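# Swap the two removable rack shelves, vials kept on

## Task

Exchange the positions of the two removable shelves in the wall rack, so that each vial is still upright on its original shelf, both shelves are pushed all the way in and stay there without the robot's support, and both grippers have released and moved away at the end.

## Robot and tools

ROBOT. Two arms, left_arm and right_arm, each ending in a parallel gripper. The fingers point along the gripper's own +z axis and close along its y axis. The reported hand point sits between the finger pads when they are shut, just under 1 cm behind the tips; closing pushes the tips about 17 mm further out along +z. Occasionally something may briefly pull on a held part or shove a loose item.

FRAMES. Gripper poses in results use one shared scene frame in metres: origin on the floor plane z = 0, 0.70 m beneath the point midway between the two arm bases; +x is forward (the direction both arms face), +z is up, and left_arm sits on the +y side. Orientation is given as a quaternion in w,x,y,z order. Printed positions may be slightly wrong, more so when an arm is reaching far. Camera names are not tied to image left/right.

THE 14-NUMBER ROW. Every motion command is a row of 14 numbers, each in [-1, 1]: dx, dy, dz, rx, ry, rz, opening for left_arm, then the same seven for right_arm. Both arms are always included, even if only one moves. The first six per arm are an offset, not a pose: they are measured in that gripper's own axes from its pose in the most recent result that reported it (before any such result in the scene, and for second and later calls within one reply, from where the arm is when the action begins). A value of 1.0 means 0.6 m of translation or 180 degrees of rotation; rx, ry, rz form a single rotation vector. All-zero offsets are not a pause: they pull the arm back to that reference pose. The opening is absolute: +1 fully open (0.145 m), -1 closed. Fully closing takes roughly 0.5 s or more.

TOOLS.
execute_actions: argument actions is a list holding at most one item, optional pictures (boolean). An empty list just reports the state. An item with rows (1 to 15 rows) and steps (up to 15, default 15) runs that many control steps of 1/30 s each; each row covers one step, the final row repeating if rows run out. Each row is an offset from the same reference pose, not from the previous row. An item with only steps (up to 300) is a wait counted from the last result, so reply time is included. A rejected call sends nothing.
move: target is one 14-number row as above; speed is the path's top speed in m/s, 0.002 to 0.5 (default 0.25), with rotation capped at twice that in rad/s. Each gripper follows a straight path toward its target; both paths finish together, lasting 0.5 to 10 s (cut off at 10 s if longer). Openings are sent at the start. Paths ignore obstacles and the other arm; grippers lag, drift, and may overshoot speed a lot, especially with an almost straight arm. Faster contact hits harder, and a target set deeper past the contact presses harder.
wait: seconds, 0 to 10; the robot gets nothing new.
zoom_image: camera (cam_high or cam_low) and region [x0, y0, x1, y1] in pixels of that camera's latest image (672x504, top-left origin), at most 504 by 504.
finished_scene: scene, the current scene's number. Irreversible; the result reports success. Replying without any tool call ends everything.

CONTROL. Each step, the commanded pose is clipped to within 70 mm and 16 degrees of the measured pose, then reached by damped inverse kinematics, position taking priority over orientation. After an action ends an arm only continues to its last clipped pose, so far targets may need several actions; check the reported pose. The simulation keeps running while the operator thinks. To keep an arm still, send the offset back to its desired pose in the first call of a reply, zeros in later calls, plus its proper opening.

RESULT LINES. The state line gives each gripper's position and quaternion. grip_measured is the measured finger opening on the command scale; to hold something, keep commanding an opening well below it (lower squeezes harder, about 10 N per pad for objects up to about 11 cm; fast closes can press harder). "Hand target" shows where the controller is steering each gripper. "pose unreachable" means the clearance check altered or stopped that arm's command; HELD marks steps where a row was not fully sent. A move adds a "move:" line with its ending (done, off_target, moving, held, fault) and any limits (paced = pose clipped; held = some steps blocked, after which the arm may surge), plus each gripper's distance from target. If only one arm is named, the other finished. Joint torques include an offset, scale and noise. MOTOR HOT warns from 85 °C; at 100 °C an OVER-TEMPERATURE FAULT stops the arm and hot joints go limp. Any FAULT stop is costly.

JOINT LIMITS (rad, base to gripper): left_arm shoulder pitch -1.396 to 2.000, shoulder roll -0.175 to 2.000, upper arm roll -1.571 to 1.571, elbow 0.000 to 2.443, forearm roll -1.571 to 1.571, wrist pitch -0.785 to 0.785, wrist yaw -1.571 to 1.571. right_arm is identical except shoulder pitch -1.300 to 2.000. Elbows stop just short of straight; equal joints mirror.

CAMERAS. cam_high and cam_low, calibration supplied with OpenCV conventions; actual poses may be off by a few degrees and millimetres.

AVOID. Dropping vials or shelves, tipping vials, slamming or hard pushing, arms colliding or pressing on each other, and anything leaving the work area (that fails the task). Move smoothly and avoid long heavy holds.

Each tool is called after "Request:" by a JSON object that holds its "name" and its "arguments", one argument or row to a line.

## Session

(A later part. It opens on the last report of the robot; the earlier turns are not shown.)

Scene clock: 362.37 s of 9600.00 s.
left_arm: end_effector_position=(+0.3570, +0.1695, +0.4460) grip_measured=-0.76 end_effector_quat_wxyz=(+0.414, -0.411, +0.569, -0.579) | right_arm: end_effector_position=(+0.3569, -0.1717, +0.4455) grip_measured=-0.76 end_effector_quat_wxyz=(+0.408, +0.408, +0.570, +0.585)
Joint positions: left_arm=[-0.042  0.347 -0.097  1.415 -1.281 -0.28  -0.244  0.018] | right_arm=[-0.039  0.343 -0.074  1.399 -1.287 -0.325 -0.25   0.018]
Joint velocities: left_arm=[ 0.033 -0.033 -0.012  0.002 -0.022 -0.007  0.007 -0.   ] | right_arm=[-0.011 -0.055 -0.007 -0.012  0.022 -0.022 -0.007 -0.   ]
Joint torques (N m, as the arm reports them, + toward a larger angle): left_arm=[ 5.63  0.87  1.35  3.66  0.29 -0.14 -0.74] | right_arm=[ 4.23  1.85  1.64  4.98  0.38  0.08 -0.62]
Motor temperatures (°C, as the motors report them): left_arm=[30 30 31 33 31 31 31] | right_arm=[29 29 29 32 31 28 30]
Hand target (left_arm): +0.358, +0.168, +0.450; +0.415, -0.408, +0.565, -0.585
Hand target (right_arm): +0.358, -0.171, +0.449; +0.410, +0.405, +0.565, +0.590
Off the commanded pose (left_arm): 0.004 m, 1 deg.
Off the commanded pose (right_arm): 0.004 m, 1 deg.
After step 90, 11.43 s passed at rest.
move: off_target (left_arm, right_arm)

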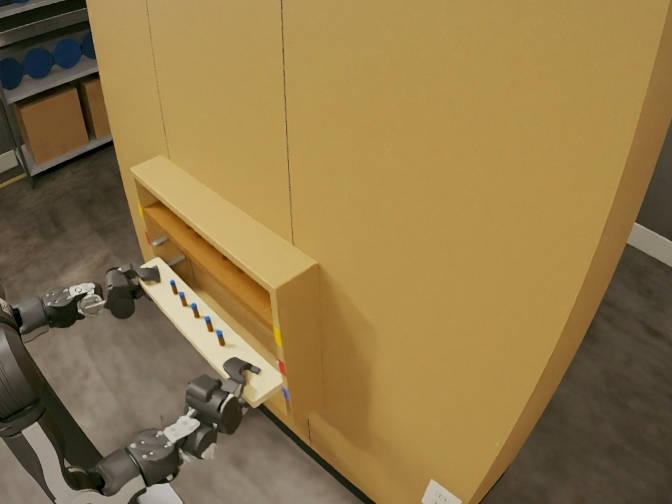

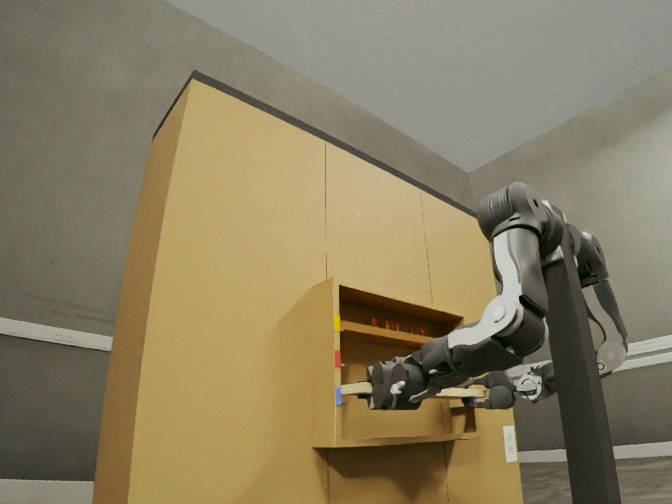

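Request:
{"name": "move", "arguments": {
  "target": [-0.0314,0.0209,0.0981,-0.001,0,0,-1, -0.0337,-0.0201,0.0975,0,0,0,-1],
  "speed": 0.03
}}

Scene clock: 375.57 s of 9600.00 s.
left_arm: end_effector_position=(+0.4187, +0.1689, +0.4332) grip_measured=-0.76 end_effector_quat_wxyz=(+0.413, -0.413, +0.572, -0.576) | right_arm: end_effector_position=(+0.4183, -0.1714, +0.4322) grip_measured=-0.76 end_effector_quat_wxyz=(+0.405, +0.411, +0.572, +0.583)
Joint positions: left_arm=[ 0.268  0.268 -0.123  1.028 -1.37  -0.345 -0.308  0.018] | right_arm=[ 0.275  0.262 -0.091  1.005 -1.388 -0.395 -0.32   0.018]
Joint velocities: left_arm=[ 0.011  0.055 -0.002 -0.017  0.051 -0.007  0.022 -0.   ] | right_arm=[-0.055 -0.077  0.002 -0.002  0.007 -0.066 -0.081 -0.   ]
Joint torques (N m, as the arm reports them, + toward a larger angle): left_arm=[ 6.94  0.61  0.81  2.99  0.17 -0.05 -0.74] | right_arm=[ 5.57  1.65  0.74  4.34  0.27  0.15 -0.67]
Motor temperatures (°C, as the motors report them): left_arm=[31 30 31 33 31 31 31] | right_arm=[29 29 28 32 31 28 30]
Hand target (left_arm): +0.419, +0.168, +0.434; +0.414, -0.411, +0.570, -0.578
Hand target (right_arm): +0.419, -0.170, +0.434; +0.407, +0.408, +0.569, +0.586
Off the commanded pose (left_arm): 0.001 m, 0 deg.
Off the commanded pose (right_arm): 0.002 m, 1 deg.
After step 90, 7.87 s passed at rest.
move: done

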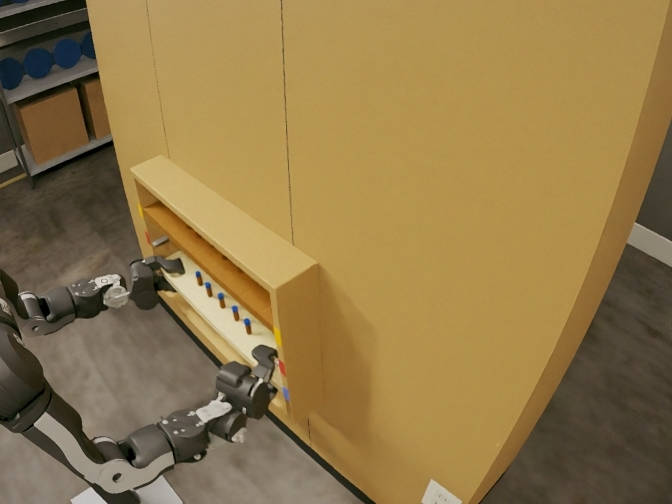

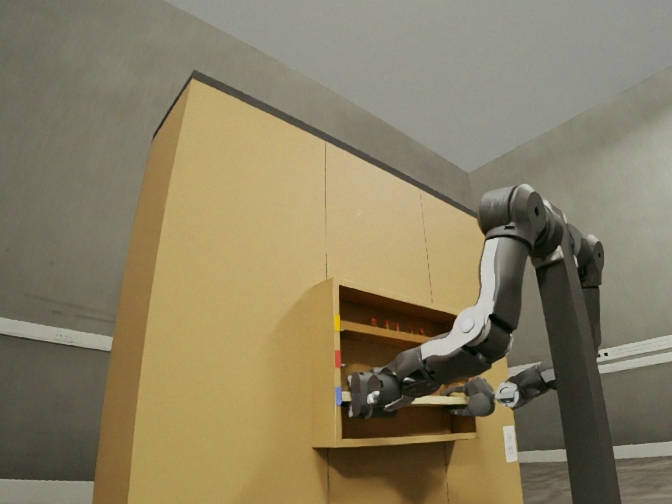

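Request:
{"name": "move", "arguments": {
  "target": [-0.0036,0.001,0.011,0,0,0,-1, -0.0040,0,0.0117,0,0,0,-1],
  "speed": 0.006
}}

Scene clock: 381.90 s of 9600.00 s.
left_arm: end_effector_position=(+0.4249, +0.1692, +0.4331) grip_measured=-0.76 end_effector_quat_wxyz=(+0.413, -0.413, +0.571, -0.577) | right_arm: end_effector_position=(+0.4240, -0.1712, +0.4321) grip_measured=-0.76 end_effector_quat_wxyz=(+0.404, +0.410, +0.571, +0.585)
Joint positions: left_arm=[ 0.302  0.261 -0.123  0.982 -1.381 -0.355 -0.321  0.018] | right_arm=[ 0.307  0.256 -0.091  0.96  -1.399 -0.406 -0.335  0.018]
Joint velocities: left_arm=[-0.011 -0.011 -0.007  0.012 -0.037 -0.051 -0.007  0.   ] | right_arm=[ 0.055 -0.055  0.012 -0.012 -0.037  0.022 -0.007  0.   ]
Joint torques (N m, as the arm reports them, + toward a larger angle): left_arm=[ 7.33  0.6   0.95  2.5   0.18  0.02 -0.52] | right_arm=[ 6.67  1.59  0.94  3.71  0.28  0.28 -0.33]
Motor temperatures (°C, as the motors report them): left_arm=[31 30 31 33 31 31 31] | right_arm=[29 29 28 32 31 28 30]
Hand target (left_arm): +0.426, +0.169, +0.433; +0.413, -0.413, +0.572, -0.576
Hand target (right_arm): +0.426, -0.171, +0.432; +0.405, +0.411, +0.571, +0.583
Off the commanded pose (left_arm): 0.001 m, 0 deg.
Off the commanded pose (right_arm): 0.002 m, 0 deg.
After step 90, 1.87 s passed at rest.
move: done

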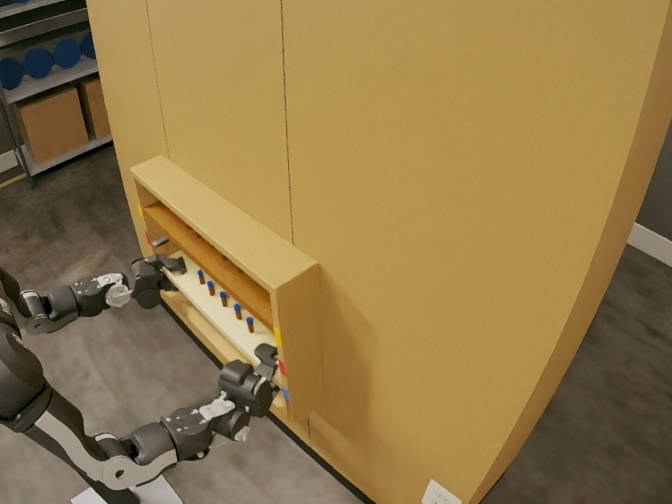

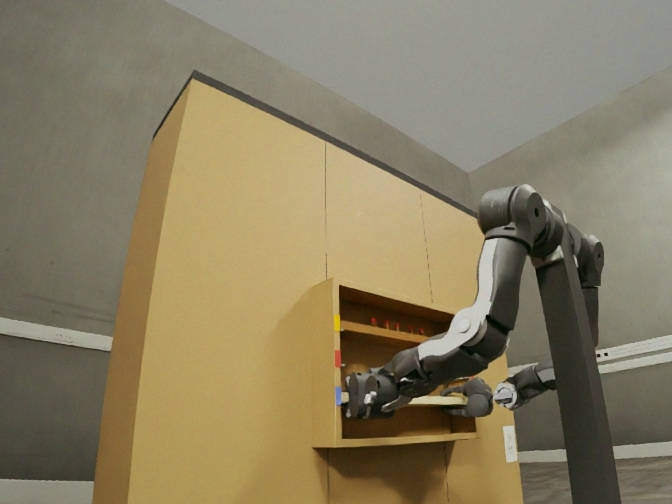

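Right is touching; left may not be yet. One more small push.

Request:
{"name": "move", "arguments": {
  "target": [-0.0016,0.0005,0.005,0,0,0,-1, -0.0013,0,0.0037,0,0,0,-1],
  "speed": 0.005
}}

Scene clock: 389.90 s of 9600.00 s.
left_arm: end_effector_position=(+0.4254, +0.1692, +0.4330) grip_measured=-0.76 end_effector_quat_wxyz=(+0.412, -0.410, +0.570, -0.581) | right_arm: end_effector_position=(+0.4241, -0.1712, +0.4320) grip_measured=-0.76 end_effector_quat_wxyz=(+0.403, +0.408, +0.570, +0.588)
Joint positions: left_arm=[ 0.309  0.261 -0.123  0.965 -1.386 -0.366 -0.34   0.018] | right_arm=[ 0.311  0.256 -0.091  0.95  -1.402 -0.413 -0.348  0.018]
Joint velocities: left_arm=[ 0.055  0.033  0.007 -0.002  0.022 -0.051  0.007  0.   ] | right_arm=[ 0.011  0.033 -0.007 -0.002  0.022 -0.066 -0.022 -0.   ]
Joint torques (N m, as the arm reports them, + toward a larger angle): left_arm=[ 8.85  0.19  1.09  2.2   0.2   0.14 -0.12] | right_arm=[ 7.14  1.5   1.    3.54  0.32  0.27 -0.2 ]
Motor temperatures (°C, as the motors report them): left_arm=[31 30 31 33 31 31 31] | right_arm=[29 29 28 32 31 28 30]
Hand target (left_arm): +0.428, +0.169, +0.433; +0.413, -0.413, +0.572, -0.577
Hand target (right_arm): +0.426, -0.171, +0.432; +0.403, +0.410, +0.571, +0.585
Off the commanded pose (left_arm): 0.003 m, 1 deg.
Off the commanded pose (right_arm): 0.002 m, 0 deg.
After step 90, 4.13 s passed at rest.
move: done

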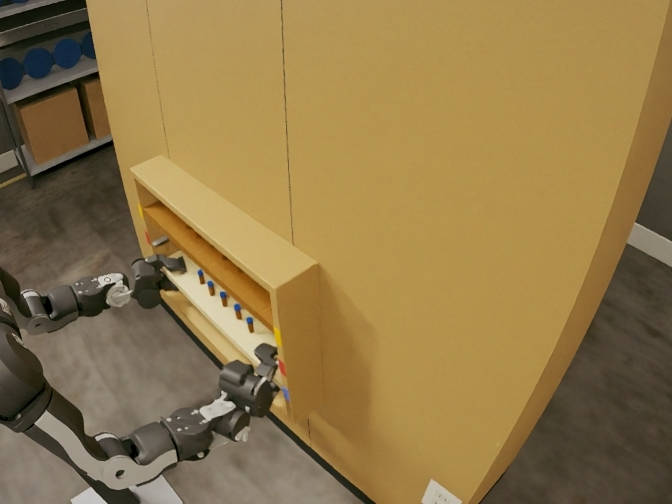

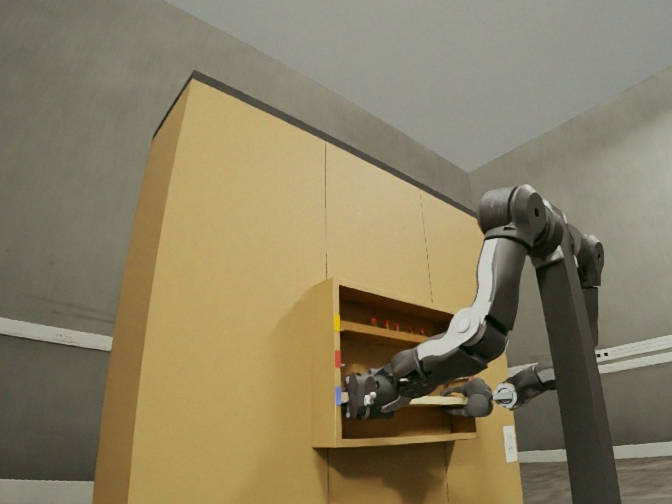

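Both sides seated. Release and retreat.

Request:
{"name": "execute_actions", "arguments": {
  "actions": [
    {"rows":[[0,0,0,0,0,0,-0.85,0,0,0,0,0,0,-0.85],[0,0,0,0,0,0,-0.8,0,0,0,0,0,0,-0.8],[0,0,0,0,0,0,-0.75,0,0,0,0,0,0,-0.75],[0,0,0,0,0,0,-0.7,0,0,0,0,0,0,-0.7],[0,0,0,0,0,0,-0.6,0,0,0,0,0,0,-0.6],[0,0,0,0,0,0,-0.5,0,0,0,0,0,0,-0.5],[0,0,0,0,0,0,-0.4,0,0,0,0,0,0,-0.4]],"steps":15}
  ],
  "pictures": false
}}

Request:
{"name": "move", "arguments": {
  "target": [0.081,-0.008,-0.236,0,0,0,-0.4, 0.085,0.009,-0.235,0,0,0,-0.4],
  "speed": 0.1
}}

Request:
{"name": "zoom_image", "arguments": {
  "camera": "cam_high",
  "region": [120,150,330,420]
}}

Request:
{"name": "zoom_image", "arguments": {
  "camera": "cam_low",
  "region": [310,270,500,450]
}}

Scene clock: 410.33 s of 9600.00 s.
left_arm: end_effector_position=(+0.4253, +0.1691, +0.4331) grip_measured=-0.40 end_effector_quat_wxyz=(+0.412, -0.409, +0.570, -0.581) | right_arm: end_effector_position=(+0.4241, -0.1711, +0.4322) grip_measured=-0.40 end_effector_quat_wxyz=(+0.403, +0.408, +0.569, +0.589)
Joint positions: left_arm=[ 0.309  0.261 -0.123  0.965 -1.386 -0.367 -0.341  0.045] | right_arm=[ 0.311  0.256 -0.091  0.95  -1.402 -0.414 -0.349  0.045]
Joint velocities: left_arm=[ 0.011 -0.055  0.007 -0.002 -0.007 -0.007  0.081  0.   ] | right_arm=[-0.055  0.033  0.002 -0.012  0.007 -0.081  0.007 -0.   ]
Joint torques (N m, as the arm reports them, + toward a larger angle): left_arm=[ 6.59  1.05  1.22  3.41  0.27 -0.05 -0.47] | right_arm=[ 5.12  2.04  1.09  4.74  0.35  0.15 -0.41]
Motor temperatures (°C, as the motors report them): left_arm=[31 30 31 32 31 31 30] | right_arm=[30 29 28 32 31 28 29]
Hand target (left_arm): +0.425, +0.169, +0.433; +0.412, -0.410, +0.570, -0.581
Hand target (right_arm): +0.424, -0.171, +0.432; +0.403, +0.408, +0.570, +0.588
Off the commanded pose (left_arm): 0.000 m, 0 deg.
Off the commanded pose (right_arm): 0.000 m, 0 deg.
Steps of this call (steps 1 to 90: nothing new was sent; then 16.93 s passed at rest; steps 91 to 105: all 15 steps of this action). Readings (end_effector_position):
91: left_arm (+0.4253, +0.1691, +0.4331) | right_arm (+0.4241, -0.1711, +0.4322)
92: left_arm (+0.4253, +0.1691, +0.4331) | right_arm (+0.4241, -0.1711, +0.4322)
94: left_arm (+0.4253, +0.1691, +0.4331) | right_arm (+0.4241, -0.1711, +0.4322)
98: left_arm (+0.4253, +0.1691, +0.4331) | right_arm (+0.4241, -0.1711, +0.4322)
105: the state above

Scene clock: 412.43 s of 9600.00 s.
left_arm: end_effector_position=(+0.2749, +0.1708, +0.4329) grip_measured=-0.40 end_effector_quat_wxyz=(+0.408, -0.413, +0.572, -0.579) | right_arm: end_effector_position=(+0.2734, -0.1724, +0.4331) grip_measured=-0.40 end_effector_quat_wxyz=(+0.401, +0.411, +0.574, +0.584)
Joint positions: left_arm=[-0.407  0.3    0.037  1.625 -1.375 -0.335 -0.366  0.045] | right_arm=[-0.409  0.288  0.067  1.623 -1.382 -0.384 -0.364  0.045]
Joint velocities: left_arm=[-0.033 -0.033 -0.007  0.002  0.037 -0.081 -0.066  0.   ] | right_arm=[ 0.121  0.011  0.002  0.007 -0.081 -0.037 -0.007  0.   ]
Joint torques (N m, as the arm reports them, + toward a larger angle): left_arm=[ 1.74  1.28  1.85  4.29  0.23 -0.01 -0.72] | right_arm=[ 0.55  2.17  1.88  5.61  0.3   0.21 -0.6 ]
Motor temperatures (°C, as the motors report them): left_arm=[31 30 31 33 31 31 31] | right_arm=[30 29 28 32 31 28 29]
Hand target (left_arm): +0.276, +0.172, +0.436; +0.413, -0.410, +0.569, -0.581
Hand target (right_arm): +0.274, -0.173, +0.436; +0.406, +0.408, +0.571, +0.586
Off the commanded pose (left_arm): 0.003 m, 1 deg.
Off the commanded pose (right_arm): 0.003 m, 1 deg.
move: done

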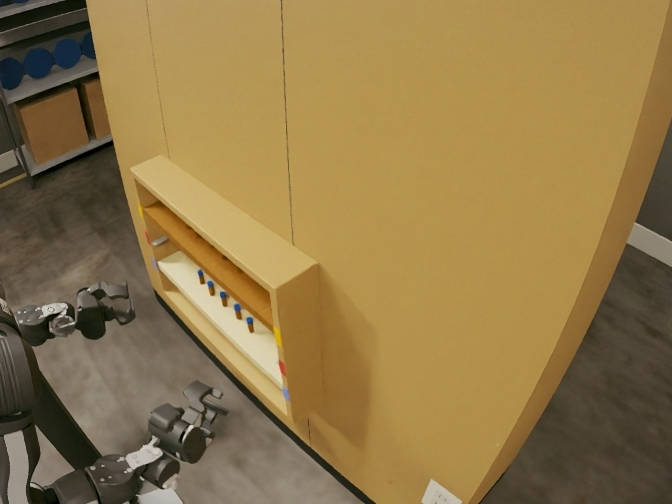

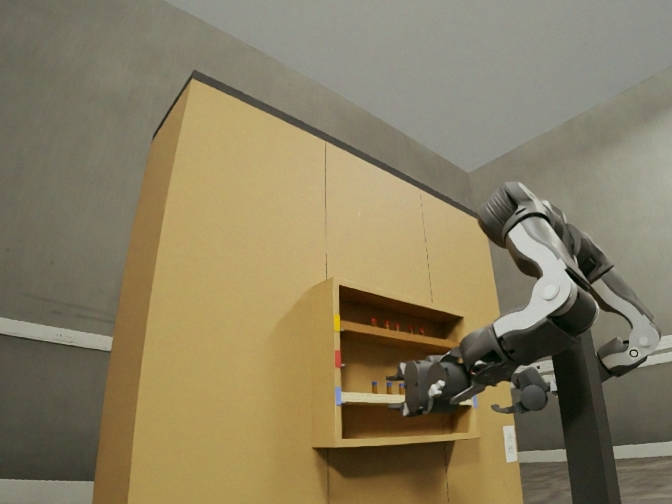

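Region (120, 150, 330, 420) of cam_high's 672x504 image, scaled by 1.867, with more detail than that image has.

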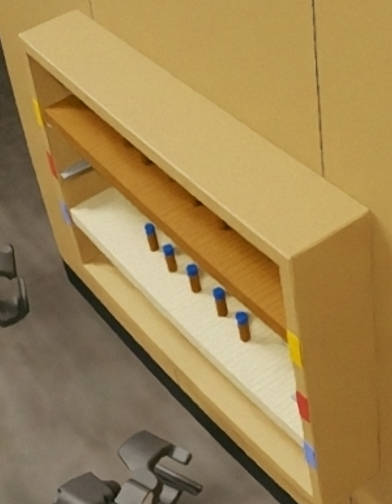

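Region (310, 270, 500, 450) of cam_low's 672x504 image, scaled by 2.653, with more detail than that image has; it fills the top 477 rows of this view, and the rest is white.

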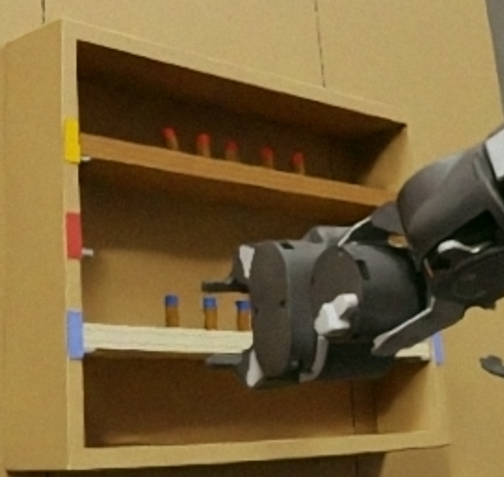

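Both shelves are seated and all vials are standing.

Request:
{"name": "finished_scene", "arguments": {
  "scene": 2
}}

The scene is finished: the task was done.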